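# Place the yellow sponge beside the blue foam block

## Task

Set the yellow sponge down on the desk that holds the blue foam block, close beside that block with only a narrow gap between them. Every foam block must stay exactly where it was and must not be rotated. Nothing new may end up on the floor. The cartons must stay standing upright on their desks. The robot must not tip over or finish leaning, or the task fails. The final arrangement has to stay put without the robot holding anything in place.

## Robot and tools

ROBOT. A Hello Robot Stretch 3 with a single arm. It has a two-wheel base (0.33 m long, 0.34 m wide) that can drive straight or spin in place but never sideways. A lift rides up a mast, and the arm telescopes out toward the robot's right side. To move the gripper forward or back, you drive the base. Spins pivot about the point midway between the drive wheels, 0.05 m behind the front edge. With the arm drawn in and the wrist folded, a spin sweeps a circle of radius 0.28 m. An unfolded, level wrist reaches outside that circle.

FRAMES. In the base frame the origin is on the floor between the drive wheels, x points forward, y left and z up. hand_pose is reported in this frame, at the point where closed fingertips meet. With all wrist joints at zero, that frame's x axis points up, its y axis back along the arm toward the mast, and its z axis toward the robot's rear. The odometry frame is the base frame as it stood when the scene began. base_odometry heading runs from -3.142 to 3.142, positive to the left, and it counts wheel slip as real travel.

execute_actions. The argument actions is a list holding one action or nothing; an empty list only reports state and images. An action may contain base, joints, or both, plus an optional contact_limits. Everything in it starts at once.
- base: exactly one command, given as an offset from where the base last reported itself. translate_m is a straight drive in metres, -1 to 1, with forward positive. rotate_rad is a turn in place in radians, -3.2 to 3.2, with left (counter-clockwise seen from above) positive.
- joints: one object keyed by joint name, each value an absolute target. lift_m 0 to 1.1 m (arm height). arm_m 0 to 0.52 m (extension). wrist_yaw_rad -1.345 to 4.42 (0 along the arm, positive toward the front, 3.0 folded over the base). wrist_pitch_rad -1.57 to 0.451 (0 level, negative tips the fingers down). wrist_roll_rad -2.911 to 2.911 (0 keeps the fingers side by side and level). gripper_m -0.089 to 0.179 (larger is wider; the true fingertip gap is 0.007 m smaller when nearly shut, 0.025 m smaller when fully open, and zero below 0.007). head_pan_rad -3.953 to 1.73 (0 ahead, positive left, -1.57 along the arm). head_tilt_rad -1.53 to 0.419 (negative looks down). Tolerances for reaching a target: 0.004 for lift, arm and gripper, 0.02 for yaw, roll, pan and tilt, 0.05 for pitch.
- contact_limits: only arm_m, a motor effort percentage from 1 to 100; the arm halts once its effort hits that value (negative when retracting) and holds no harder than that until the next action. Too small a value stops it immediately.
- cameras: a list drawn from head_camera, nav_camera, wrist_camera, all. Omitted, null or ["all"] returns every camera; [] returns none. Any other name makes the whole call rejected.
A joint or base you leave out can still be driving toward an earlier target. A call with a bad key or out-of-range number is rejected and nothing moves. No action runs past 15 s. If a call reports a stop, later execute_actions, wait and finished_scene calls in the same reply are skipped.

wait: seconds from 0 to 10; commands nothing new and returns the same report as an empty action.
zoom_image: camera name and region [x0, y0, x1, y1] in pixels of that camera's most recent full image, origin top-left, at most 504 by 504. Image sizes: head_camera 896x504 (delivered sideways), nav_camera 672x504 fisheye, wrist_camera 644x364.
finished_scene: scene is the current scene's number; it ends the scene for good and reports success. Call it only once the result is stable.

RESULT LINES. base_status and joint_status: done, off_target (stopped short, may still push), contact_stop, time_out, torque_fault; after the last three the old target is dropped. on_its_own covers things not commanded this call; its "held at" is the held target, not the actual position. joint_positions are the current joint values. motor_effort is percent of maximum, positive toward larger values, with the peak in brackets; readings carry fixed and random error. Positive wheel effort pushes forward. turned_by_wheels and turned_by_imu give turning since the last result. base_tilt gives forward and right lean in degrees, with a constant offset up to about 4. lidar_m: 12 distances in metres in 30-degree sectors, the first straight ahead, going counter-clockwise (4th left, 7th behind, 10th right); it scans 0.17 m above the floor, so it sees table legs, not tops, and misses clear objects; "-" means nothing seen. wrist_depth_mm and head_depth_mm: 7x7 grids of median depth from the top-left cell. The pictures line names the returned images in order. contact_limits shows the limit in use, the default and the cap.

STOPS AND SPEED. The arm and lift halt and go slack when they press firmly on something; a slack lift may sink under load or be pushed up by closing fingers on a surface. Base, wrist and head have no such stop and keep pushing. A wrist servo that strains for several seconds shuts off for 10 s. The base moves fast (0.30 m/s, 1.9 rad/s) only with lift_m under 0.30, arm_m under 0.03 and wrist_yaw_rad over 2.54; otherwise 0.10 m/s and 0.63 rad/s.

GRIPPER. Command a width below the object's to grasp; lower squeezes harder, but a stall guard eases off, so heavy or slick items can slip. To let go, open at least 0.02 past the contact width. Neither readings nor status confirm a hold; check the images.

SAFETY. Fold or unfold the wrist only with lift_m 0.32 to 0.95, wrist_pitch_rad -0.4 and roll near 0; once folded the lift may drop to 0.25. Below wrist_yaw_rad -0.4 keep pitch at -0.5 or lower. Pushing on something solid with the gripper above roughly 0.45 m, driving while hooked on something fixed, or snagging furniture (especially reversing) can tip the robot. If it leans, undo the last move in small steps, free the gripper, and lower the lift to about 0.2. Avoid drops, slams, hard impacts, knocking the foam blocks or cartons, and leaving objects on the floor. Loose objects may occasionally get nudged by outside forces.

Each tool is called after "Request:" by a JSON object that holds its "fn" and its "kwargs", one argument or row to a line.

## Session

Request:
{"fn": "execute_actions", "kwargs": {
  "actions": []
}}

Scene clock: 0.00 s.
base_odometry: x=+0.000 y=+0.000 heading=+0.000 (m, m, rad; odometry frame)
turned_by_wheels: +0.000 (rad since the last result)
turned_by_imu: +0.000 (rad since the last result)
base_tilt: forward=-1.8 right=+0.4 (deg)
lidar_m: 2.50 2.19 1.77 1.82 2.06 1.50 2.01 1.76 1.23 1.09 2.26 2.35
head_depth_mm: 1702 2597 2613 2607 2070 2662 2108 / 1704 2703 2733 2754 2144 2748 2099 / 1807 2846 2854 2888 2659 2834 2089 / 1877 2877 3009 3071 3049 2873 2091 / 1900 2907 3187 3182 3233 3055 2061 / 1911 2953 3334 3279 3355 3037 2077 / 1914 2741 2824 2836 2881 2793 2055
base_status: not commanded
joint_positions: lift_m=+0.385 arm_m=+0.000 wrist_yaw_rad=+2.931 wrist_pitch_rad=-0.424 wrist_roll_rad=-0.002 gripper_m=+0.037 head_pan_rad=+0.020 head_tilt_rad=-0.006
joint_status: not commanded
motor_effort: left_wheel=+0 right_wheel=+0 lift_m=+25 arm_m=+1 wrist_yaw_rad=+0 wrist_pitch_rad=+4 wrist_roll_rad=+0 gripper_m=+0 head_pan_rad=+0 head_tilt_rad=+1 (%)
hand_pose: x=+0.0256 y=+0.0741 z=+0.3963 quat_wxyz=(+0.221, +0.702, +0.076, +0.673) (m; base frame)
wrist_depth_mm: - - - - - - - / - - - - - - - / - - - - - - - / - - 980 955 922 909 903 / 813 - 784 779 785 739 728 / 671 662 - 629 - 620 595 / 572 567 - 555 536 532 529
pictures: head_camera (sideways: a quarter turn clockwise sets it upright), nav_camera (sideways: a quarter turn counterclockwise sets it upright), wrist_camera
Images, in order (width x height): head_camera 896x504, nav_camera 672x504, wrist_camera 644x364.

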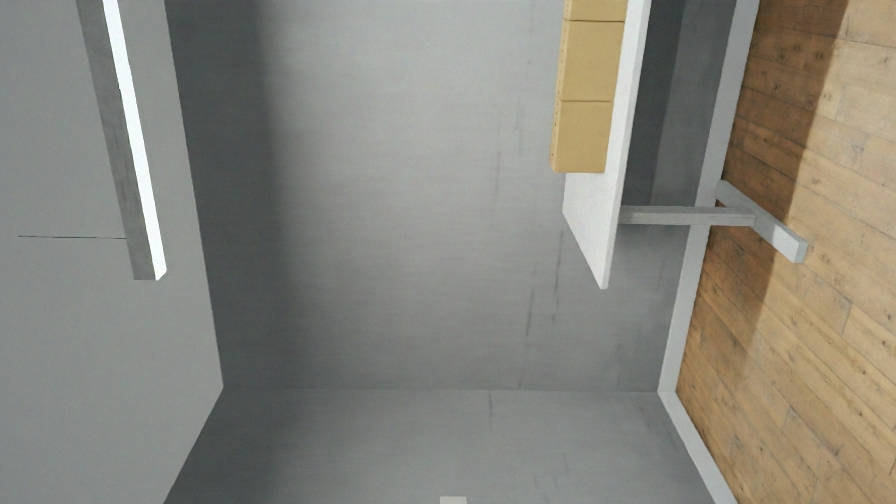

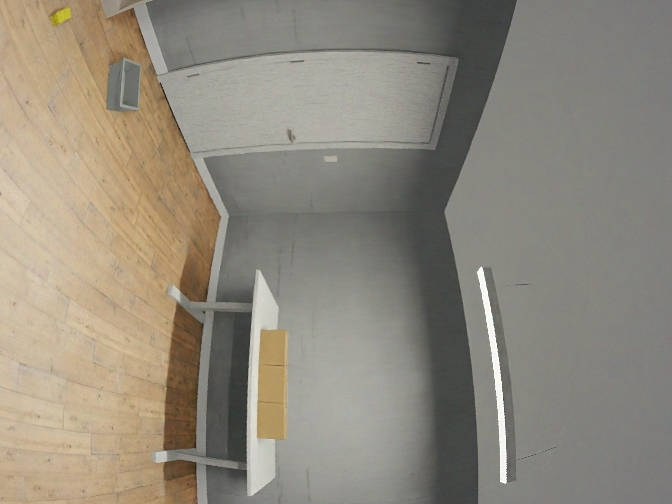

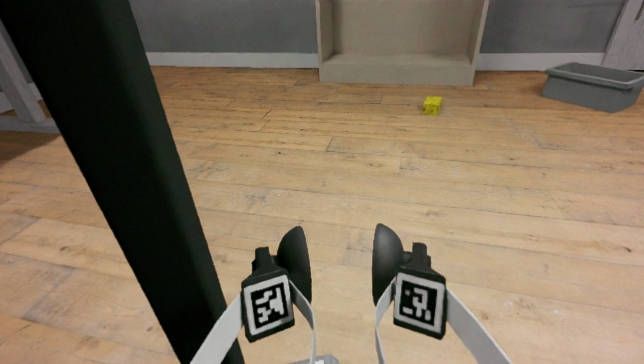

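Request:
{"fn": "execute_actions", "kwargs": {
  "actions": [
    {"joints":{"head_pan_rad":1.4,"head_tilt_rad":-0.5}}
  ],
  "cameras": ["head_camera","nav_camera"]
}}

Request:
{"fn": "execute_actions", "kwargs": {
  "actions": [
    {"joints":{"head_pan_rad":-1.2,"head_tilt_rad":-0.4}}
  ],
  "cameras": ["nav_camera"]
}}

Request:
{"fn": "execute_actions", "kwargs": {
  "actions": [
    {"joints":{"head_pan_rad":-3.0,"head_tilt_rad":-0.4}}
  ],
  "cameras": ["nav_camera"]
}}

Scene clock: 1.93 s.
base_odometry: x=+0.000 y=+0.000 heading=+0.000 (m, m, rad; odometry frame)
turned_by_wheels: +0.000 (rad since the last result)
turned_by_imu: +0.000 (rad since the last result)
base_tilt: forward=-1.6 right=+0.6 (deg)
lidar_m: 2.50 2.18 1.77 1.81 2.05 1.50 2.01 1.77 1.23 1.09 2.27 2.35
head_depth_mm: 1627 1739 1867 2104 1975 1566 1292 / 1653 1775 1940 2155 1975 1554 1280 / 1710 1823 2016 2224 1967 1533 1278 / 1701 1835 2083 2224 1930 1533 1274 / 1841 2007 2230 2370 1945 1521 1267 / 1891 2074 2266 2476 1932 1511 1259 / 1938 2126 2375 2534 1906 1509 1248
base_status: not commanded
joint_positions: lift_m=+0.385 arm_m=+0.000 wrist_yaw_rad=+2.931 wrist_pitch_rad=-0.424 wrist_roll_rad=-0.002 gripper_m=+0.037 head_pan_rad=+1.393 head_tilt_rad=-0.494
joint_status: all done
motor_effort: left_wheel=+0(0) right_wheel=+0(1) lift_m=+26(25) arm_m=+0(0) wrist_yaw_rad=+0(1) wrist_pitch_rad=+4(4) wrist_roll_rad=+0(1) gripper_m=+0(0) head_pan_rad=+4(56) head_tilt_rad=-3(26) (%)
hand_pose: x=+0.0256 y=+0.0741 z=+0.3963 quat_wxyz=(+0.221, +0.702, +0.076, +0.673) (m; base frame)
wrist_depth_mm: - - - - - - - / - - - - - - - / - - - - - - - / - - 970 939 929 910 884 / 823 - 802 761 768 740 718 / 684 661 - 639 - 614 612 / 576 579 - 560 524 533 530
pictures: head_camera (sideways: a quarter turn clockwise sets it upright), nav_camera (sideways: a quarter turn counterclockwise sets it upright)
Images, in order (width x height): head_camera 896x504, nav_camera 672x504.

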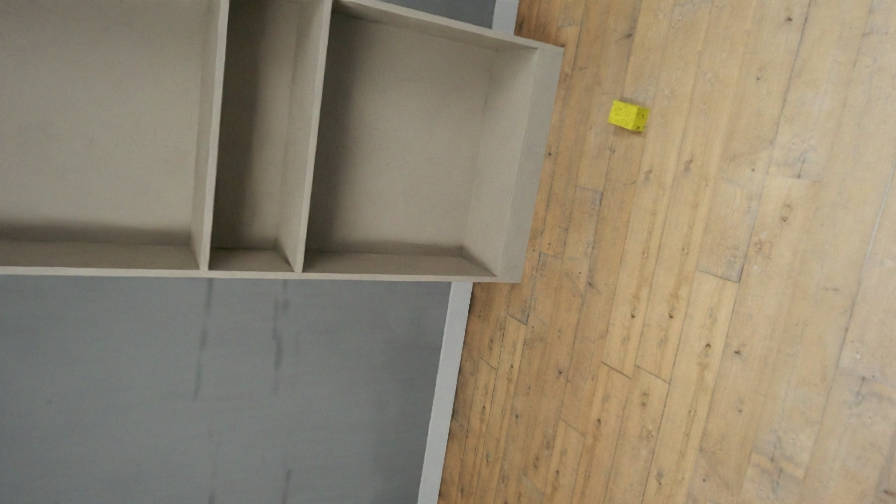

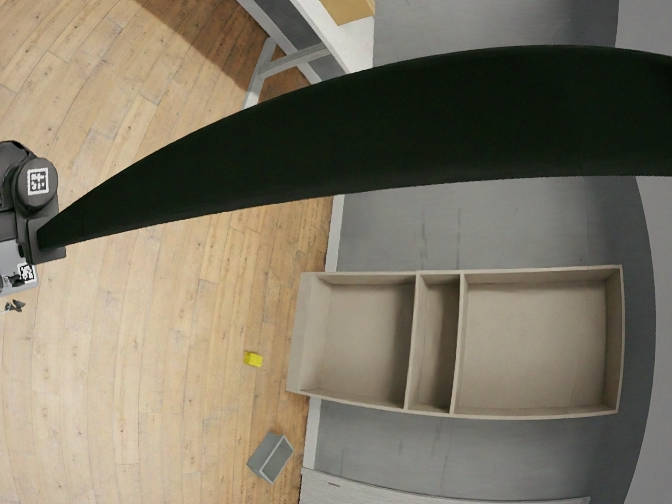

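Scene clock: 3.67 s.
base_odometry: x=+0.000 y=+0.000 heading=+0.000 (m, m, rad; odometry frame)
turned_by_wheels: +0.000 (rad since the last result)
turned_by_imu: +0.000 (rad since the last result)
base_tilt: forward=-1.8 right=+0.6 (deg)
lidar_m: 2.50 2.18 1.77 1.82 2.06 1.50 2.01 1.77 1.23 1.09 2.26 2.34
head_depth_mm: 1556 1647 1749 1111 1094 1574 1363 / 1694 1789 1905 1195 1317 1622 1346 / 1857 1967 2092 1260 1858 1669 1350 / 2037 2181 2336 1605 2157 1652 1336 / 2250 2439 2700 2775 2161 1645 1341 / 2575 2812 3052 3089 2152 1635 1327 / 2577 2759 2932 3016 2129 1630 1330
base_status: not commanded
joint_positions: lift_m=+0.385 arm_m=+0.000 wrist_yaw_rad=+2.931 wrist_pitch_rad=-0.424 wrist_roll_rad=-0.002 gripper_m=+0.037 head_pan_rad=-1.193 head_tilt_rad=-0.409
joint_status: all done
motor_effort: left_wheel=+0(0) right_wheel=+1(0) lift_m=+25(25) arm_m=+0(0) wrist_yaw_rad=-1(0) wrist_pitch_rad=+4(4) wrist_roll_rad=+1(0) gripper_m=-1(1) head_pan_rad=-5(55) head_tilt_rad=+4(10) (%)
hand_pose: x=+0.0256 y=+0.0741 z=+0.3963 quat_wxyz=(+0.221, +0.702, +0.076, +0.673) (m; base frame)
wrist_depth_mm: - - - - - - - / - - - - - - - / - - - - - - - / - - 983 964 917 906 884 / 810 - 772 768 755 727 722 / 661 654 - 637 - 628 607 / 574 564 - 553 520 530 532
pictures: nav_camera (sideways: a quarter turn counterclockwise sets it upright)
Images, in order (width x height): nav_camera 672x504.

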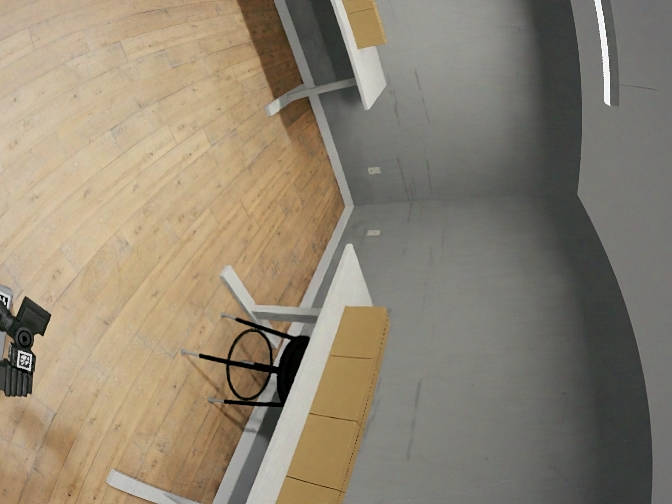

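Scene clock: 5.07 s.
base_odometry: x=+0.000 y=+0.000 heading=+0.000 (m, m, rad; odometry frame)
turned_by_wheels: +0.000 (rad since the last result)
turned_by_imu: +0.000 (rad since the last result)
base_tilt: forward=-1.8 right=+0.4 (deg)
lidar_m: 2.49 2.18 1.77 1.82 2.07 1.50 2.01 1.76 1.23 1.09 2.26 2.34
head_depth_mm: 1660 1763 1878 1443 1966 1677 1358 / 1758 1889 2002 2072 2190 1620 1353 / 1856 1992 2126 2316 2169 1658 1346 / 1982 2135 2292 2537 2166 1651 1346 / 2120 2265 2485 2660 2159 1646 1328 / 2037 2144 2291 2463 2133 1643 1331 / 1809 1904 2025 2188 2134 1632 1324
base_status: not commanded
joint_positions: lift_m=+0.385 arm_m=+0.000 wrist_yaw_rad=+2.931 wrist_pitch_rad=-0.424 wrist_roll_rad=-0.002 gripper_m=+0.037 head_pan_rad=-2.993 head_tilt_rad=-0.409
joint_status: all done
motor_effort: left_wheel=+0(0) right_wheel=+0(1) lift_m=+25(26) arm_m=+0(0) wrist_yaw_rad=+1(1) wrist_pitch_rad=+4(4) wrist_roll_rad=+0(0) gripper_m=+0(0) head_pan_rad=-4(55) head_tilt_rad=+4(2) (%)
hand_pose: x=+0.0256 y=+0.0741 z=+0.3963 quat_wxyz=(+0.221, +0.702, +0.076, +0.673) (m; base frame)
wrist_depth_mm: - - - - - - - / - - - - - - - / - - - - - - - / - - 978 944 927 890 867 / 825 - 787 772 775 721 724 / 667 668 - 652 - 621 617 / 577 571 - 546 526 530 530
pictures: nav_camera (sideways: a quarter turn counterclockwise sets it upright)
Images, in order (width x height): nav_camera 672x504.

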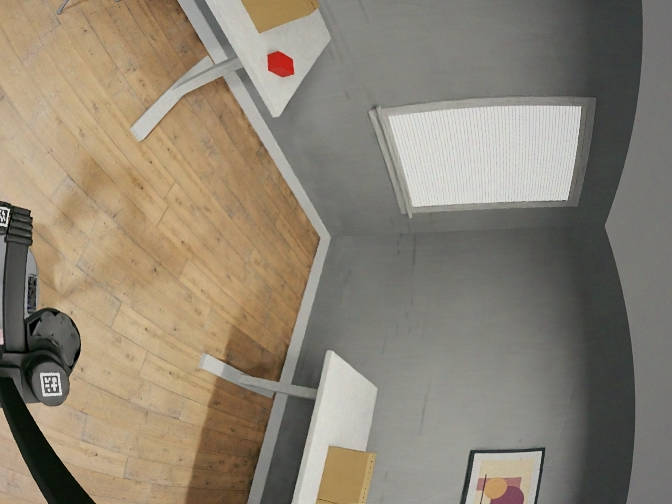

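Request:
{"fn": "execute_actions", "kwargs": {
  "actions": [
    {"joints":{"head_pan_rad":-3.9,"head_tilt_rad":-0.3}}
  ],
  "cameras": ["nav_camera","head_camera"]
}}

Scene clock: 6.47 s.
base_odometry: x=+0.000 y=+0.000 heading=+0.000 (m, m, rad; odometry frame)
turned_by_wheels: +0.000 (rad since the last result)
turned_by_imu: +0.000 (rad since the last result)
base_tilt: forward=-1.8 right=+0.6 (deg)
lidar_m: 2.50 2.18 1.77 1.82 2.06 1.49 2.00 1.76 1.23 1.09 2.26 2.35
head_depth_mm: - - - - - - - / - - - - - - - / 1848 1961 2064 1519 - - - / 1774 1904 2031 1470 2293 1837 1455 / 1718 1828 1939 1414 2214 1823 1441 / 1660 1750 1897 1354 2127 1810 1439 / 1600 1686 1825 1332 2042 1810 1428
base_status: not commanded
joint_positions: lift_m=+0.385 arm_m=+0.000 wrist_yaw_rad=+2.931 wrist_pitch_rad=-0.424 wrist_roll_rad=-0.002 gripper_m=+0.037 head_pan_rad=-3.893 head_tilt_rad=-0.310
joint_status: all done
motor_effort: left_wheel=+0(0) right_wheel=+0(0) lift_m=+25(25) arm_m=+0(0) wrist_yaw_rad=+0(1) wrist_pitch_rad=+4(4) wrist_roll_rad=+0(0) gripper_m=+0(0) head_pan_rad=-5(55) head_tilt_rad=+5(12) (%)
hand_pose: x=+0.0256 y=+0.0741 z=+0.3963 quat_wxyz=(+0.221, +0.702, +0.076, +0.673) (m; base frame)
wrist_depth_mm: - - - - - - - / - - - - - - - / - - - - - - - / - - 964 943 936 902 890 / 813 - 784 758 776 752 716 / 679 666 - 632 - 618 615 / 576 559 - 551 521 543 526
pictures: head_camera (sideways: a quarter turn clockwise sets it upright), nav_camera (sideways: a quarter turn counterclockwise sets it upright)
Images, in order (width x height): head_camera 896x504, nav_camera 672x504.

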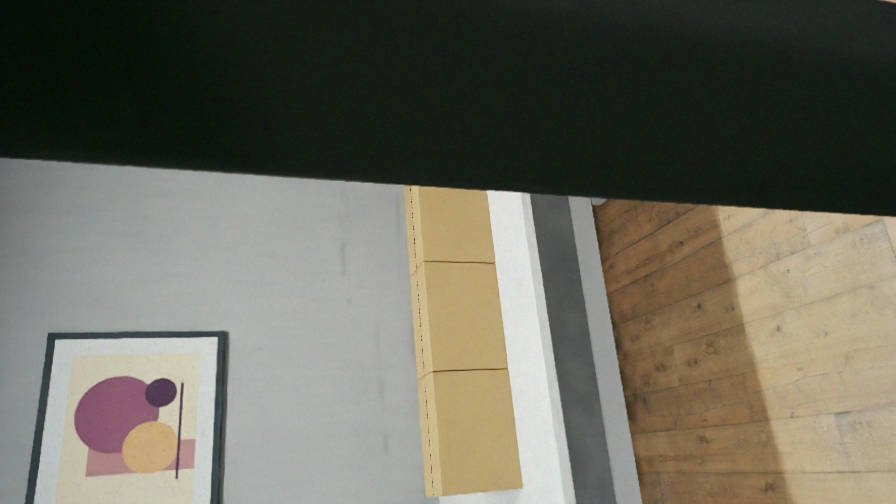

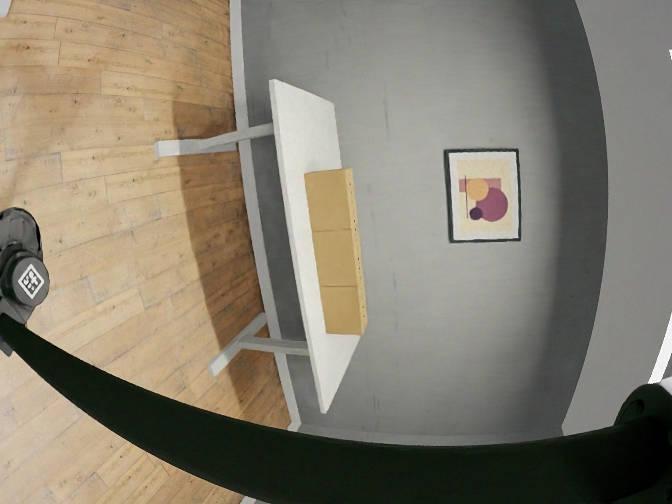

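Request:
{"fn": "execute_actions", "kwargs": {
  "actions": [
    {"joints":{"lift_m":0.28,"head_pan_rad":-0.3,"head_tilt_rad":-0.6}}
  ],
  "cameras": []
}}

Request:
{"fn": "execute_actions", "kwargs": {
  "actions": [
    {"base":{"rotate_rad":1.456}}
  ],
  "cameras": ["head_camera"]
}}

Request:
{"fn": "execute_actions", "kwargs": {
  "actions": [
    {"base":{"translate_m":1.0},"joints":{"head_pan_rad":-0.9,"head_tilt_rad":-1.0}}
  ],
  "cameras": ["head_camera","nav_camera"]
}}

Scene clock: 10.20 s.
base_odometry: x=+0.000 y=+0.000 heading=+0.000 (m, m, rad; odometry frame)
turned_by_wheels: +0.000 (rad since the last result)
turned_by_imu: +0.000 (rad since the last result)
base_tilt: forward=-1.9 right=+0.6 (deg)
lidar_m: 2.49 2.19 1.77 1.82 2.06 1.50 2.01 1.76 1.23 1.09 2.26 2.34
head_depth_mm: 2294 2495 2826 2336 1787 1448 1220 / 2323 2437 2768 2281 1769 1443 1217 / 2332 2005 2825 2291 1762 1425 1205 / 2384 2040 2872 2266 1747 1429 1202 / 2392 2054 2867 2274 1737 1418 1201 / 2466 2373 2853 2220 1729 1418 1195 / 2447 2682 2941 2216 1716 1406 1187
base_status: not commanded
joint_positions: lift_m=+0.280 arm_m=+0.000 wrist_yaw_rad=+2.931 wrist_pitch_rad=-0.425 wrist_roll_rad=-0.002 gripper_m=+0.037 head_pan_rad=-0.307 head_tilt_rad=-0.593
joint_status: all done
motor_effort: left_wheel=+0(0) right_wheel=+0(1) lift_m=+18(20) arm_m=+0(1) wrist_yaw_rad=-1(0) wrist_pitch_rad=+4(4) wrist_roll_rad=+0(0) gripper_m=+0(0) head_pan_rad=+4(55) head_tilt_rad=-3(22) (%)
hand_pose: x=+0.0255 y=+0.0739 z=+0.2914 quat_wxyz=(+0.221, +0.702, +0.076, +0.672) (m; base frame)
wrist_depth_mm: - - - - - - - / - - - - - - - / - - - - 968 938 910 / 827 - 781 762 744 730 695 / 657 - 619 611 617 593 573 / 537 530 - 511 - 496 485 / 462 469 - - 420 427 421
pictures: none
No camera images: the call's "cameras" was empty. Leave "cameras" out to get every camera's image.

Scene clock: 12.33 s.
base_odometry: x=+0.000 y=+0.000 heading=+1.456 (m, m, rad; odometry frame)
turned_by_wheels: +1.456 (rad since the last result)
turned_by_imu: +1.441 (rad since the last result)
base_tilt: forward=-1.8 right=+0.7 (deg)
lidar_m: 1.82 1.76 1.96 1.49 1.84 1.23 1.09 1.32 2.35 2.49 2.26 1.77
head_depth_mm: 1738 1940 2172 2324 1790 1453 1227 / 1694 1931 2165 2314 1776 1441 1218 / 1686 1810 2082 2189 1749 1440 1211 / 1679 1847 2113 2129 1754 1428 1210 / 1674 1843 2131 2146 1738 1416 1194 / 1680 1827 2098 2151 1723 1415 1197 / 1695 1936 2178 2208 1710 1405 1197
base_status: done
joint_positions: lift_m=+0.280 arm_m=+0.000 wrist_yaw_rad=+2.931 wrist_pitch_rad=-0.425 wrist_roll_rad=-0.002 gripper_m=+0.037 head_pan_rad=-0.307 head_tilt_rad=-0.593
joint_status: not commanded
motor_effort: left_wheel=-2(9) right_wheel=+2(7) lift_m=+17(17) arm_m=+0(0) wrist_yaw_rad=+1(0) wrist_pitch_rad=+4(4) wrist_roll_rad=+0(0) gripper_m=+1(1) head_pan_rad=+4(4) head_tilt_rad=-4(4) (%)
hand_pose: x=+0.0255 y=+0.0739 z=+0.2914 quat_wxyz=(+0.221, +0.702, +0.076, +0.672) (m; base frame)
wrist_depth_mm: - - - - - - - / - - - - - - - / - - - - 995 922 909 / 811 - 788 778 727 723 717 / 658 - 624 605 618 596 587 / 529 528 - 512 - 496 485 / 461 467 - - 425 431 425
pictures: head_camera (sideways: a quarter turn clockwise sets it upright)
Images, in order (width x height): head_camera 896x504.

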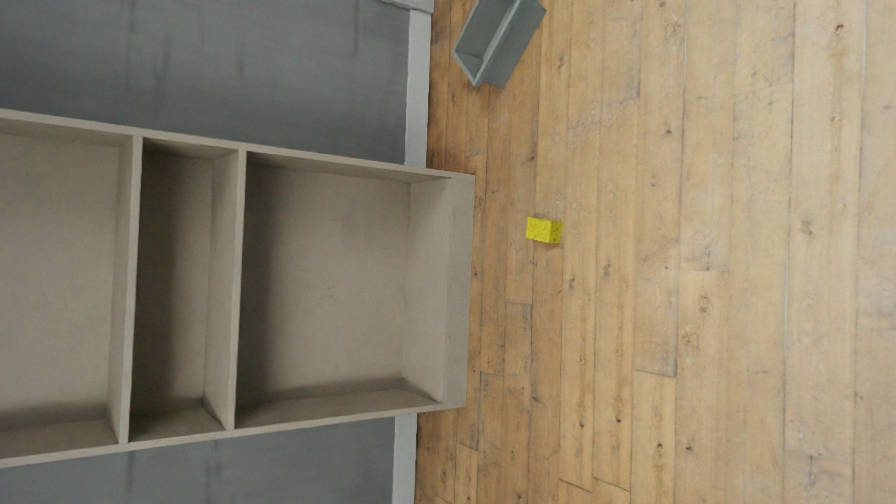

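Scene clock: 17.37 s.
base_odometry: x=+0.115 y=+0.993 heading=+1.456 (m, m, rad; odometry frame)
turned_by_wheels: +0.000 (rad since the last result)
turned_by_imu: -0.002 (rad since the last result)
base_tilt: forward=-1.7 right=+0.6 (deg)
lidar_m: 0.83 1.41 1.15 1.61 1.98 2.15 2.08 2.96 3.11 1.93 1.03 1.08
head_depth_mm: 1570 1947 1717 1541 1367 1221 1111 / 1477 1815 1742 1539 1358 1220 1121 / 1300 1628 1754 1532 1347 1219 - / 973 1270 1509 1511 1340 1212 - / 939 1320 1534 1471 1335 1195 1102 / 905 1231 1485 1441 1325 1194 1083 / 892 1151 1375 1400 1319 1182 1074
base_status: done
joint_positions: lift_m=+0.280 arm_m=+0.000 wrist_yaw_rad=+2.931 wrist_pitch_rad=-0.425 wrist_roll_rad=-0.002 gripper_m=+0.037 head_pan_rad=-0.893 head_tilt_rad=-0.988
joint_status: all done
motor_effort: left_wheel=-2(6) right_wheel=+1(6) lift_m=+18(17) arm_m=+0(0) wrist_yaw_rad=+0(0) wrist_pitch_rad=+5(4) wrist_roll_rad=+0(0) gripper_m=-1(1) head_pan_rad=-4(45) head_tilt_rad=-5(26) (%)
hand_pose: x=+0.0255 y=+0.0739 z=+0.2913 quat_wxyz=(+0.221, +0.702, +0.076, +0.672) (m; base frame)
wrist_depth_mm: - - - - - - - / - - - - - - - / - - - - 961 933 923 / 833 - 768 764 755 717 712 / 647 - 638 615 632 579 579 / 532 536 - 511 - 492 490 / 459 467 - - 424 429 423
pictures: head_camera (sideways: a quarter turn clockwise sets it upright), nav_camera (sideways: a quarter turn counterclockwise sets it upright)
Images, in order (width x height): head_camera 896x504, nav_camera 672x504.

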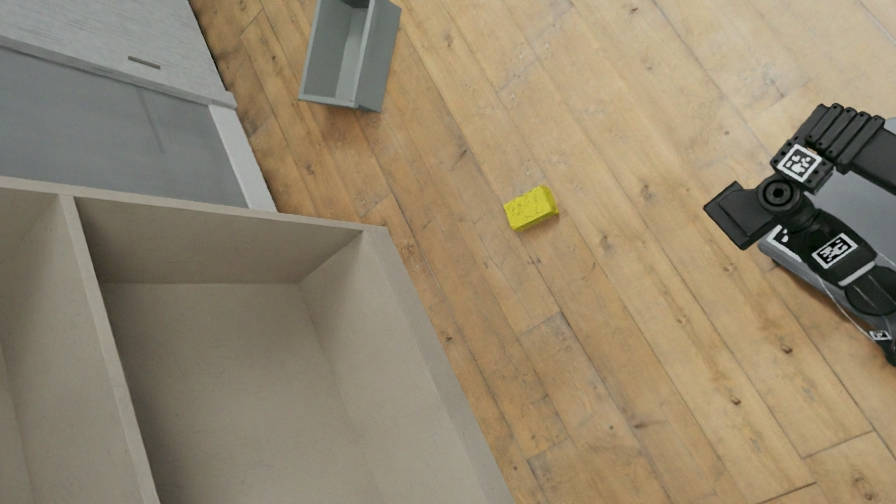

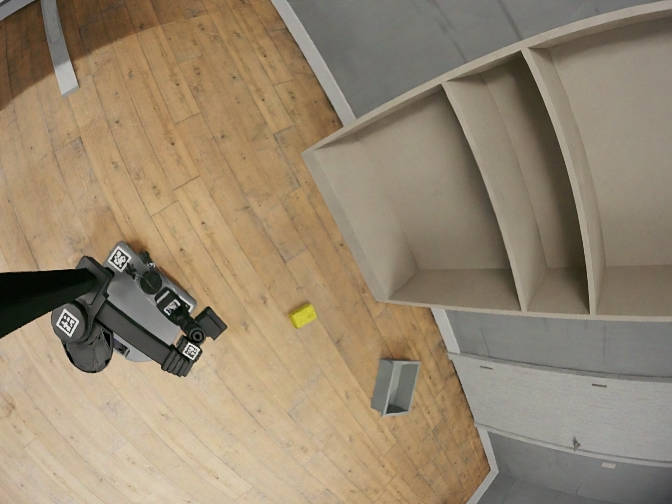

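Request:
{"fn": "execute_actions", "kwargs": {
  "actions": [
    {"base":{"translate_m":0.1},"joints":{"lift_m":0.34,"wrist_pitch_rad":-0.4}}
  ],
  "cameras": []
}}

Request:
{"fn": "execute_actions", "kwargs": {
  "actions": [
    {"base":{"translate_m":0.22},"joints":{"wrist_yaw_rad":0.0,"gripper_m":0.13,"head_pan_rad":-1.5,"head_tilt_rad":-1.1}}
  ],
  "cameras": []
}}

Request:
{"fn": "execute_actions", "kwargs": {
  "actions": [
    {"joints":{"wrist_pitch_rad":-1.57,"arm_m":0.2}}
  ]
}}

Scene clock: 20.63 s.
base_odometry: x=+0.126 y=+1.093 heading=+1.456 (m, m, rad; odometry frame)
turned_by_wheels: +0.000 (rad since the last result)
turned_by_imu: -0.001 (rad since the last result)
base_tilt: forward=-1.8 right=+0.4 (deg)
lidar_m: 0.73 1.29 1.11 1.57 1.93 2.24 2.18 3.01 2.73 1.76 0.99 0.80
head_depth_mm: 1458 1838 1776 1550 1368 1226 1106 / 1331 1673 1762 1539 1355 1214 1126 / 927 1124 1502 1521 1333 1230 - / 923 1266 1515 1483 1336 1206 - / 911 1211 1484 1440 1337 1194 1105 / 896 1119 1356 1409 1328 1188 1086 / 865 800 1254 1364 1298 1185 1072
base_status: done
joint_positions: lift_m=+0.340 arm_m=+0.000 wrist_yaw_rad=+2.931 wrist_pitch_rad=-0.420 wrist_roll_rad=-0.002 gripper_m=+0.037 head_pan_rad=-0.894 head_tilt_rad=-0.988
joint_status: all done
motor_effort: left_wheel=-2(11) right_wheel=+2(6) lift_m=+31(33) arm_m=+0(0) wrist_yaw_rad=+1(0) wrist_pitch_rad=+5(6) wrist_roll_rad=+0(0) gripper_m=+0(0) head_pan_rad=-4(4) head_tilt_rad=-5(5) (%)
hand_pose: x=+0.0257 y=+0.0746 z=+0.3520 quat_wxyz=(+0.220, +0.702, +0.074, +0.673) (m; base frame)
wrist_depth_mm: - - - - - - - / - - - - - - - / - - - - - - - / 933 - 899 834 853 827 818 / 751 - 717 703 719 678 672 / 621 606 - 586 - 563 555 / 532 521 - 513 487 492 488
pictures: none
No camera images: the call's "cameras" was empty. Leave "cameras" out to get every camera's image.

Scene clock: 24.17 s.
base_odometry: x=+0.151 y=+1.311 heading=+1.456 (m, m, rad; odometry frame)
turned_by_wheels: +0.000 (rad since the last result)
turned_by_imu: -0.001 (rad since the last result)
base_tilt: forward=-1.8 right=+0.6 (deg)
lidar_m: 0.84 1.03 1.49 1.07 1.84 2.46 2.45 3.17 2.82 0.91 0.85 0.52
head_depth_mm: 2113 1853 1623 1458 1316 1205 1117 / 2129 1836 1622 1447 1321 1203 - / 2079 1812 1604 1439 1300 - - / 2017 1806 1575 1431 1319 - - / 1708 1790 1573 1415 1279 1199 1084 / 926 1113 1403 1377 1286 1170 1082 / 773 1172 1378 1292 1246 1168 1073
base_status: done
joint_positions: lift_m=+0.340 arm_m=+0.000 wrist_yaw_rad=+0.003 wrist_pitch_rad=-0.420 wrist_roll_rad=-0.002 gripper_m=+0.130 head_pan_rad=-1.493 head_tilt_rad=-1.086
joint_status: all done
motor_effort: left_wheel=-2(4) right_wheel=+2(4) lift_m=+31(31) arm_m=+0(0) wrist_yaw_rad=-3(2) wrist_pitch_rad=+5(5) wrist_roll_rad=+0(0) gripper_m=+1(99) head_pan_rad=-4(45) head_tilt_rad=-7(16) (%)
hand_pose: x=-0.0208 y=-0.3688 z=+0.3520 quat_wxyz=(+0.693, +0.149, -0.690, -0.146) (m; base frame)
wrist_depth_mm: 604 610 - - - - - / 610 671 - - - - - / 631 752 - - - - - / 640 738 749 871 838 832 815 / 584 596 715 699 684 703 673 / 490 516 590 583 576 - 559 / 448 502 516 506 481 476 480
pictures: none
No camera images: the call's "cameras" was empty. Leave "cameras" out to get every camera's image.

Scene clock: 26.87 s.
base_odometry: x=+0.151 y=+1.311 heading=+1.456 (m, m, rad; odometry frame)
turned_by_wheels: +0.000 (rad since the last result)
turned_by_imu: +0.000 (rad since the last result)
base_tilt: forward=-1.9 right=+0.6 (deg)
lidar_m: 0.84 1.03 1.49 1.08 1.84 2.45 2.47 3.18 2.83 0.91 0.85 0.52
head_depth_mm: 2121 1828 1625 1451 1311 1204 1121 / 2103 1818 1615 1444 1306 1201 - / 2070 1812 1599 1456 1296 - - / 2017 1811 1564 1450 1269 1221 - / 1704 1785 1565 1425 1288 1196 1085 / 926 1109 1394 1373 1285 1170 1077 / 774 1169 1378 1297 1242 1166 1076
base_status: not commanded
joint_positions: lift_m=+0.340 arm_m=+0.200 wrist_yaw_rad=+0.002 wrist_pitch_rad=-1.561 wrist_roll_rad=-0.002 gripper_m=+0.130 head_pan_rad=-1.493 head_tilt_rad=-1.086
joint_status: all done
joint sent to its limit — the command would take wrist_pitch_rad past its lower limit, so that joint was sent only as far as its limit.
motor_effort: left_wheel=-2(2) right_wheel=+1(1) lift_m=+31(31) arm_m=+7(6) wrist_yaw_rad=-1(3) wrist_pitch_rad=-2(5) wrist_roll_rad=+0(0) gripper_m=+0(0) head_pan_rad=-4(4) head_tilt_rad=-6(6) (%)
hand_pose: x=-0.0217 y=-0.3228 z=+0.2219 quat_wxyz=(+0.503, +0.498, -0.501, -0.497) (m; base frame)
wrist_depth_mm: 372 358 360 354 355 353 348 / 373 371 364 364 362 358 355 / 384 380 374 375 367 366 363 / 388 385 384 383 373 373 375 / 394 397 388 389 392 381 382 / 409 404 402 398 395 - 385 / 420 413 413 - - - 394
pictures: head_camera (sideways: a quarter turn clockwise sets it upright), nav_camera (sideways: a quarter turn counterclockwise sets it upright), wrist_camera
Images, in order (width x height): head_camera 896x504, nav_camera 672x504, wrist_camera 644x364.

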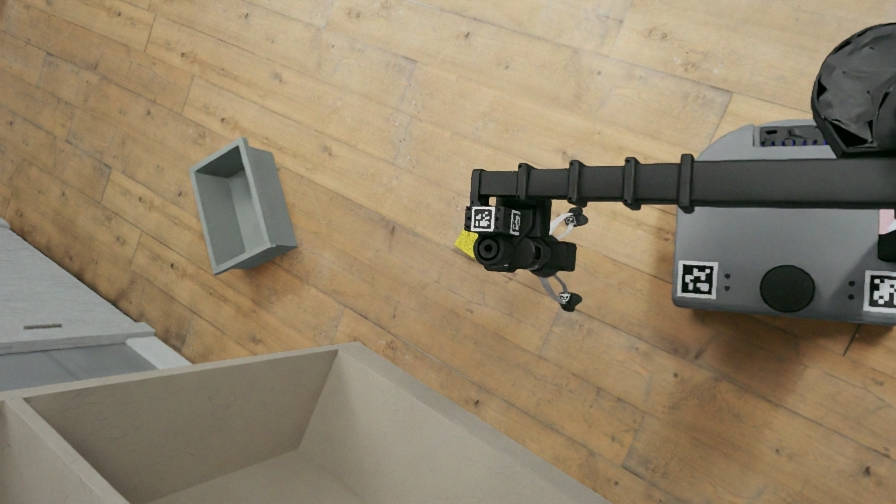

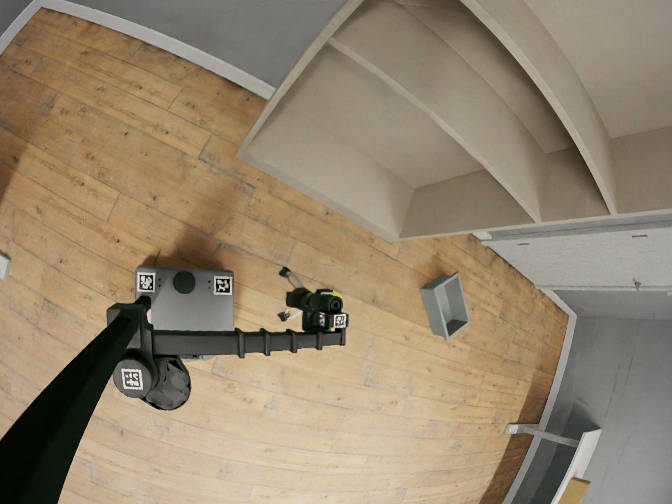

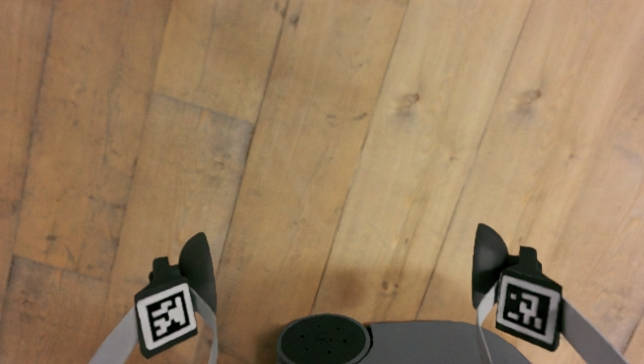

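Request:
{"fn": "execute_actions", "kwargs": {
  "actions": [
    {"joints":{"wrist_pitch_rad":-1.45,"arm_m":0.36,"lift_m":0.28}}
  ],
  "cameras": ["head_camera","wrist_camera"]
}}

Scene clock: 29.73 s.
base_odometry: x=+0.151 y=+1.311 heading=+1.456 (m, m, rad; odometry frame)
turned_by_wheels: +0.000 (rad since the last result)
turned_by_imu: +0.000 (rad since the last result)
base_tilt: forward=-1.9 right=+0.5 (deg)
lidar_m: 0.84 1.04 1.49 1.07 1.84 2.46 2.46 3.20 2.82 0.91 0.86 0.52
head_depth_mm: 2120 1859 1627 1462 1320 1205 1114 / 2119 1824 1620 1451 1314 1200 - / 2076 1821 1596 1432 1309 - - / 2003 1789 1573 1385 1299 1221 - / 1694 1800 1568 1423 1288 1193 1088 / 923 1111 1395 1372 1279 1176 1078 / 774 1169 1374 1291 1246 1163 1077
base_status: not commanded
joint_positions: lift_m=+0.280 arm_m=+0.360 wrist_yaw_rad=+0.002 wrist_pitch_rad=-1.452 wrist_roll_rad=-0.002 gripper_m=+0.130 head_pan_rad=-1.493 head_tilt_rad=-1.086
joint_status: all done
motor_effort: left_wheel=-2(2) right_wheel=+1(2) lift_m=+18(27) arm_m=+7(7) wrist_yaw_rad=-2(1) wrist_pitch_rad=+0(2) wrist_roll_rad=+0(0) gripper_m=+0(1) head_pan_rad=-4(4) head_tilt_rad=-6(7) (%)
hand_pose: x=-0.0216 y=-0.5110 z=+0.1617 quat_wxyz=(+0.530, +0.470, -0.528, -0.469) (m; base frame)
wrist_depth_mm: 325 327 322 319 318 315 317 / 329 328 321 318 316 314 313 / 329 328 325 321 275 315 311 / 333 329 328 325 320 316 316 / 333 331 327 323 319 319 314 / 337 332 326 328 320 - 316 / 338 335 329 328 322 321 318
pictures: head_camera (sideways: a quarter turn clockwise sets it upright), wrist_camera
Images, in order (width x height): head_camera 896x504, wrist_camera 644x364.

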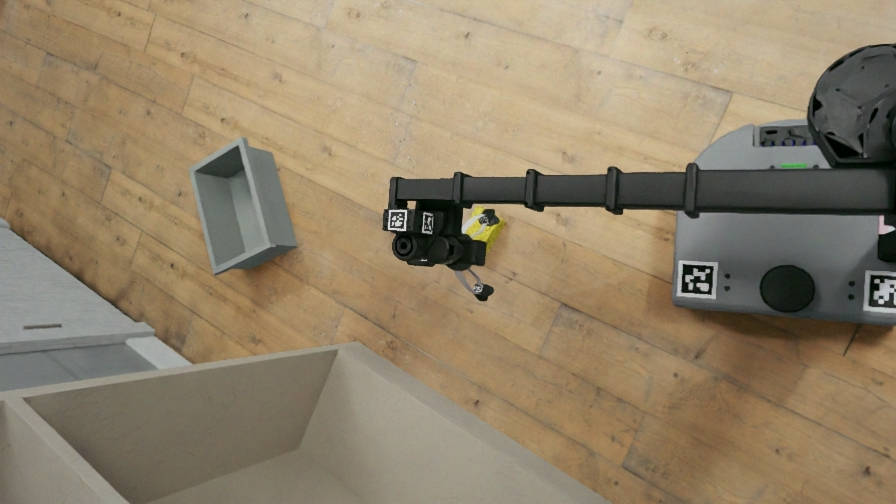

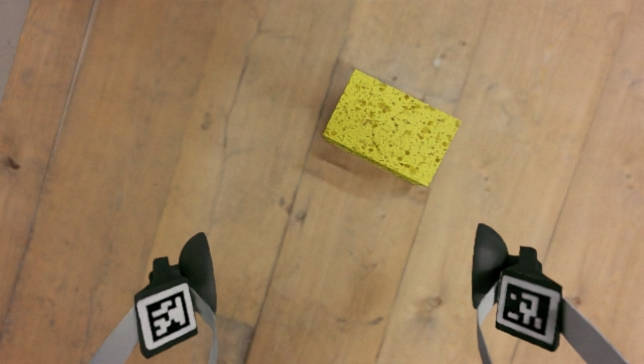

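Request:
{"fn": "execute_actions", "kwargs": {
  "actions": [
    {"base":{"translate_m":-0.046},"joints":{"wrist_roll_rad":-1.1,"arm_m":0.445,"lift_m":0.23}}
  ],
  "cameras": ["head_camera","wrist_camera"]
}}

Scene clock: 32.70 s.
base_odometry: x=+0.146 y=+1.266 heading=+1.456 (m, m, rad; odometry frame)
turned_by_wheels: +0.000 (rad since the last result)
turned_by_imu: +0.000 (rad since the last result)
base_tilt: forward=-1.7 right=+0.6 (deg)
lidar_m: 0.89 1.09 1.51 1.08 1.86 2.42 2.42 3.15 2.80 1.51 0.90 0.56
head_depth_mm: 2140 1848 1622 1452 1315 1203 1106 / 2095 1833 1614 1450 1306 1196 - / 2060 1823 1608 1437 1302 - - / 2021 1805 1588 1400 1290 1224 - / 1803 1781 1579 1418 1286 1190 1085 / 1482 1200 1397 1399 1276 1168 1079 / 881 1149 1389 1311 1256 1171 1074
base_status: done
joint_positions: lift_m=+0.230 arm_m=+0.445 wrist_yaw_rad=+0.001 wrist_pitch_rad=-1.451 wrist_roll_rad=-1.094 gripper_m=+0.130 head_pan_rad=-1.493 head_tilt_rad=-1.086
joint_status: all done
motor_effort: left_wheel=-2(5) right_wheel=+1(3) lift_m=+19(19) arm_m=+7(7) wrist_yaw_rad=-1(1) wrist_pitch_rad=+0(0) wrist_roll_rad=-3(3) gripper_m=+0(1) head_pan_rad=-4(4) head_tilt_rad=-6(7) (%)
hand_pose: x=-0.0214 y=-0.5964 z=+0.1117 quat_wxyz=(+0.727, +0.645, -0.176, -0.156) (m; base frame)
wrist_depth_mm: 247 252 256 258 266 269 278 / 250 253 257 262 271 274 281 / 252 258 263 266 274 280 286 / 255 262 265 227 277 283 289 / 258 264 267 228 278 288 291 / 262 267 273 234 286 - 297 / 265 268 276 280 289 293 300
pictures: head_camera (sideways: a quarter turn clockwise sets it upright), wrist_camera
Images, in order (width x height): head_camera 896x504, wrist_camera 644x364.

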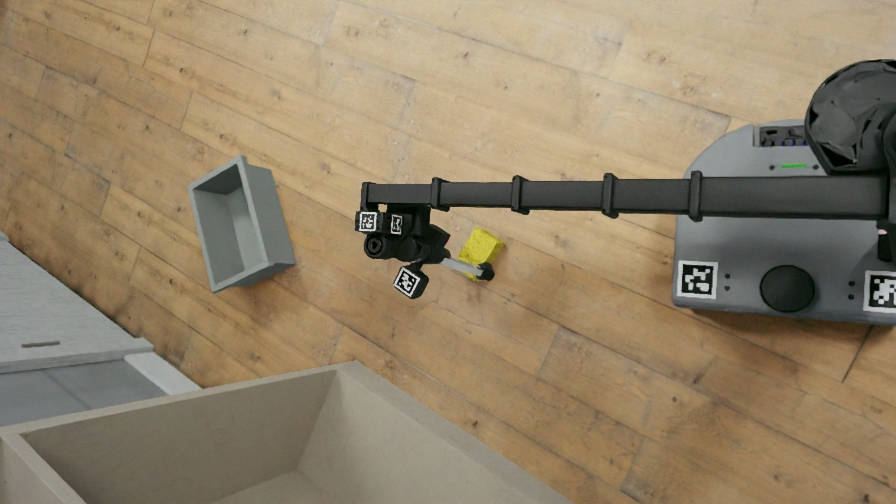

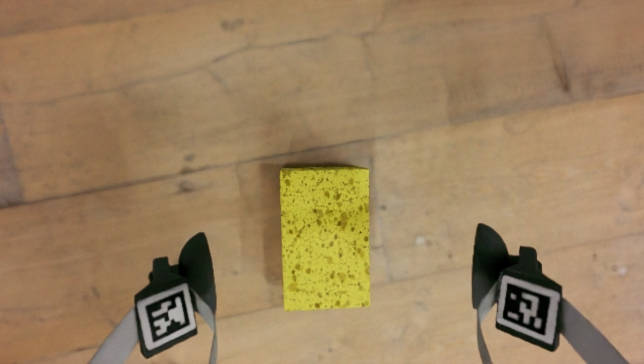

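Request:
{"fn": "execute_actions", "kwargs": {
  "actions": [
    {"joints":{"wrist_pitch_rad":-1.55,"arm_m":0.471,"lift_m":0.16,"gripper_m":0.11}}
  ],
  "cameras": ["head_camera","wrist_camera"]
}}

Scene clock: 34.73 s.
base_odometry: x=+0.146 y=+1.266 heading=+1.456 (m, m, rad; odometry frame)
turned_by_wheels: +0.000 (rad since the last result)
turned_by_imu: +0.000 (rad since the last result)
base_tilt: forward=-1.7 right=+0.6 (deg)
lidar_m: 0.89 1.09 1.51 1.08 1.86 2.42 2.42 3.15 2.80 1.52 0.90 0.56
head_depth_mm: 2120 1864 1627 1452 1313 1208 1109 / 2125 1823 1626 1455 1311 1197 1129 / 2088 1808 1606 1435 1303 - - / 2029 1802 1576 1389 1301 1215 - / 1803 1794 1586 1416 1286 1190 1080 / 1476 1196 1400 1385 1285 1170 1081 / 884 1141 1389 1309 1266 1166 1076
base_status: not commanded
joint_positions: lift_m=+0.160 arm_m=+0.471 wrist_yaw_rad=+0.001 wrist_pitch_rad=-1.543 wrist_roll_rad=-1.094 gripper_m=+0.110 head_pan_rad=-1.493 head_tilt_rad=-1.086
joint_status: all done
motor_effort: left_wheel=-2(2) right_wheel=+2(2) lift_m=+18(16) arm_m=+7(8) wrist_yaw_rad=+0(2) wrist_pitch_rad=-3(3) wrist_roll_rad=-3(3) gripper_m=+0(86) head_pan_rad=-4(4) head_tilt_rad=-6(6) (%)
hand_pose: x=-0.0215 y=-0.5987 z=+0.0422 quat_wxyz=(+0.697, +0.678, -0.168, -0.164) (m; base frame)
wrist_depth_mm: 190 189 190 188 188 188 187 / 194 193 192 193 191 191 190 / 196 198 196 196 196 195 195 / 201 201 199 157 199 199 199 / 206 206 205 159 203 201 203 / 210 210 211 162 207 - 207 / 215 213 216 165 211 214 210
pictures: head_camera (sideways: a quarter turn clockwise sets it upright), wrist_camera
Images, in order (width x height): head_camera 896x504, wrist_camera 644x364.

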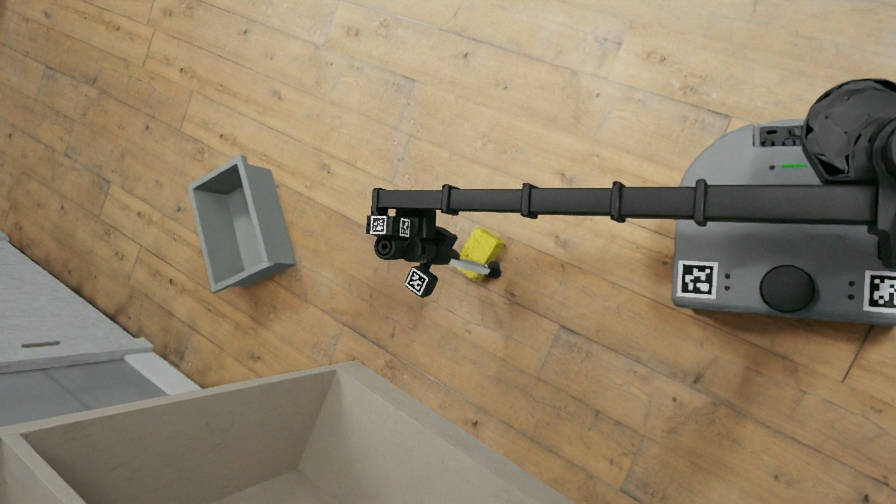

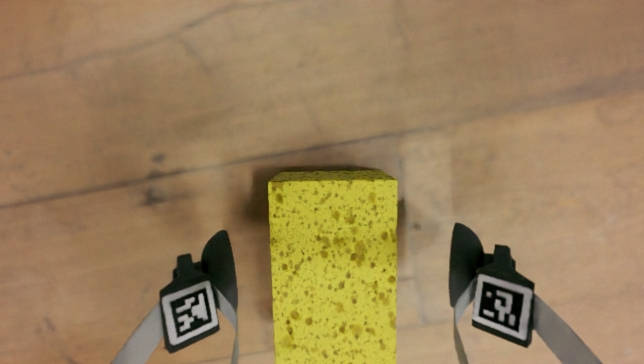

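Request:
{"fn": "execute_actions", "kwargs": {
  "actions": [
    {"joints":{"lift_m":0.143}}
  ],
  "cameras": []
}}

Request:
{"fn": "execute_actions", "kwargs": {
  "actions": [
    {"joints":{"gripper_m":0.035}}
  ],
  "cameras": ["wrist_camera"]
}}

Scene clock: 35.90 s.
base_odometry: x=+0.146 y=+1.266 heading=+1.456 (m, m, rad; odometry frame)
turned_by_wheels: +0.000 (rad since the last result)
turned_by_imu: +0.000 (rad since the last result)
base_tilt: forward=-1.8 right=+0.6 (deg)
lidar_m: 0.89 1.09 1.51 1.08 1.86 2.41 2.42 3.15 2.80 1.52 0.90 0.56
head_depth_mm: 2115 1852 1630 1450 1317 1198 1110 / 2106 1826 1614 1449 1306 1190 1120 / 2080 1827 1594 1444 1304 - - / 2023 1814 1579 1395 1300 1220 - / 1797 1790 1581 1424 1287 1192 1087 / 1477 1205 1408 1396 1281 1166 1081 / 884 1146 1392 1312 1260 1159 1079
base_status: not commanded
joint_positions: lift_m=+0.143 arm_m=+0.471 wrist_yaw_rad=+0.001 wrist_pitch_rad=-1.543 wrist_roll_rad=-1.094 gripper_m=+0.110 head_pan_rad=-1.493 head_tilt_rad=-1.086
joint_status: all done
motor_effort: left_wheel=-2(2) right_wheel=+1(1) lift_m=+17(18) arm_m=+7(7) wrist_yaw_rad=-1(2) wrist_pitch_rad=-2(2) wrist_roll_rad=-3(3) gripper_m=+1(0) head_pan_rad=-4(4) head_tilt_rad=-6(6) (%)
hand_pose: x=-0.0215 y=-0.5987 z=+0.0252 quat_wxyz=(+0.697, +0.678, -0.168, -0.164) (m; base frame)
wrist_depth_mm: 174 173 173 173 172 172 172 / 177 177 176 176 175 175 174 / 181 181 181 179 179 178 178 / 183 184 184 150 182 183 182 / 188 187 186 141 186 185 185 / 192 192 190 144 168 - 188 / 198 196 195 147 192 194 192
pictures: none
No camera images: the call's "cameras" was empty. Leave "cameras" out to get every camera's image.

Scene clock: 37.13 s.
base_odometry: x=+0.146 y=+1.266 heading=+1.456 (m, m, rad; odometry frame)
turned_by_wheels: +0.000 (rad since the last result)
turned_by_imu: +0.000 (rad since the last result)
base_tilt: forward=-1.6 right=+0.6 (deg)
lidar_m: 0.89 1.09 1.51 1.08 1.86 2.42 2.42 3.16 2.80 1.52 0.90 0.56
head_depth_mm: 2112 1849 1628 1460 1313 1201 1107 / 2115 1835 1625 1449 1312 1195 1124 / 2110 1826 1609 1435 1299 - - / 2045 1803 1575 1396 1300 1218 - / 1789 1799 1581 1418 1296 1193 1086 / 1471 1198 1399 1384 1275 1177 1080 / 882 1148 1389 1315 1260 1171 1076
base_status: not commanded
joint_positions: lift_m=+0.143 arm_m=+0.471 wrist_yaw_rad=+0.001 wrist_pitch_rad=-1.543 wrist_roll_rad=-1.094 gripper_m=+0.036 head_pan_rad=-1.493 head_tilt_rad=-1.086
joint_status: all done
motor_effort: left_wheel=-2(2) right_wheel=+2(1) lift_m=+18(18) arm_m=+7(7) wrist_yaw_rad=-1(2) wrist_pitch_rad=-2(3) wrist_roll_rad=-3(3) gripper_m=-15(100) head_pan_rad=-5(5) head_tilt_rad=-6(6) (%)
hand_pose: x=-0.0215 y=-0.5986 z=+0.0252 quat_wxyz=(+0.696, +0.678, -0.168, -0.164) (m; base frame)
wrist_depth_mm: 173 173 173 172 172 173 171 / 177 177 177 176 175 175 175 / 181 180 180 179 179 178 178 / 184 184 184 150 182 182 182 / 188 188 187 139 139 186 186 / 192 193 191 142 141 191 190 / 198 196 197 145 145 194 193
pictures: wrist_camera
Images, in order (width x height): wrist_camera 644x364.

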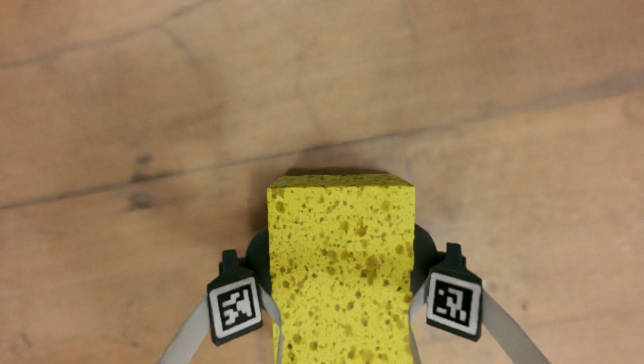

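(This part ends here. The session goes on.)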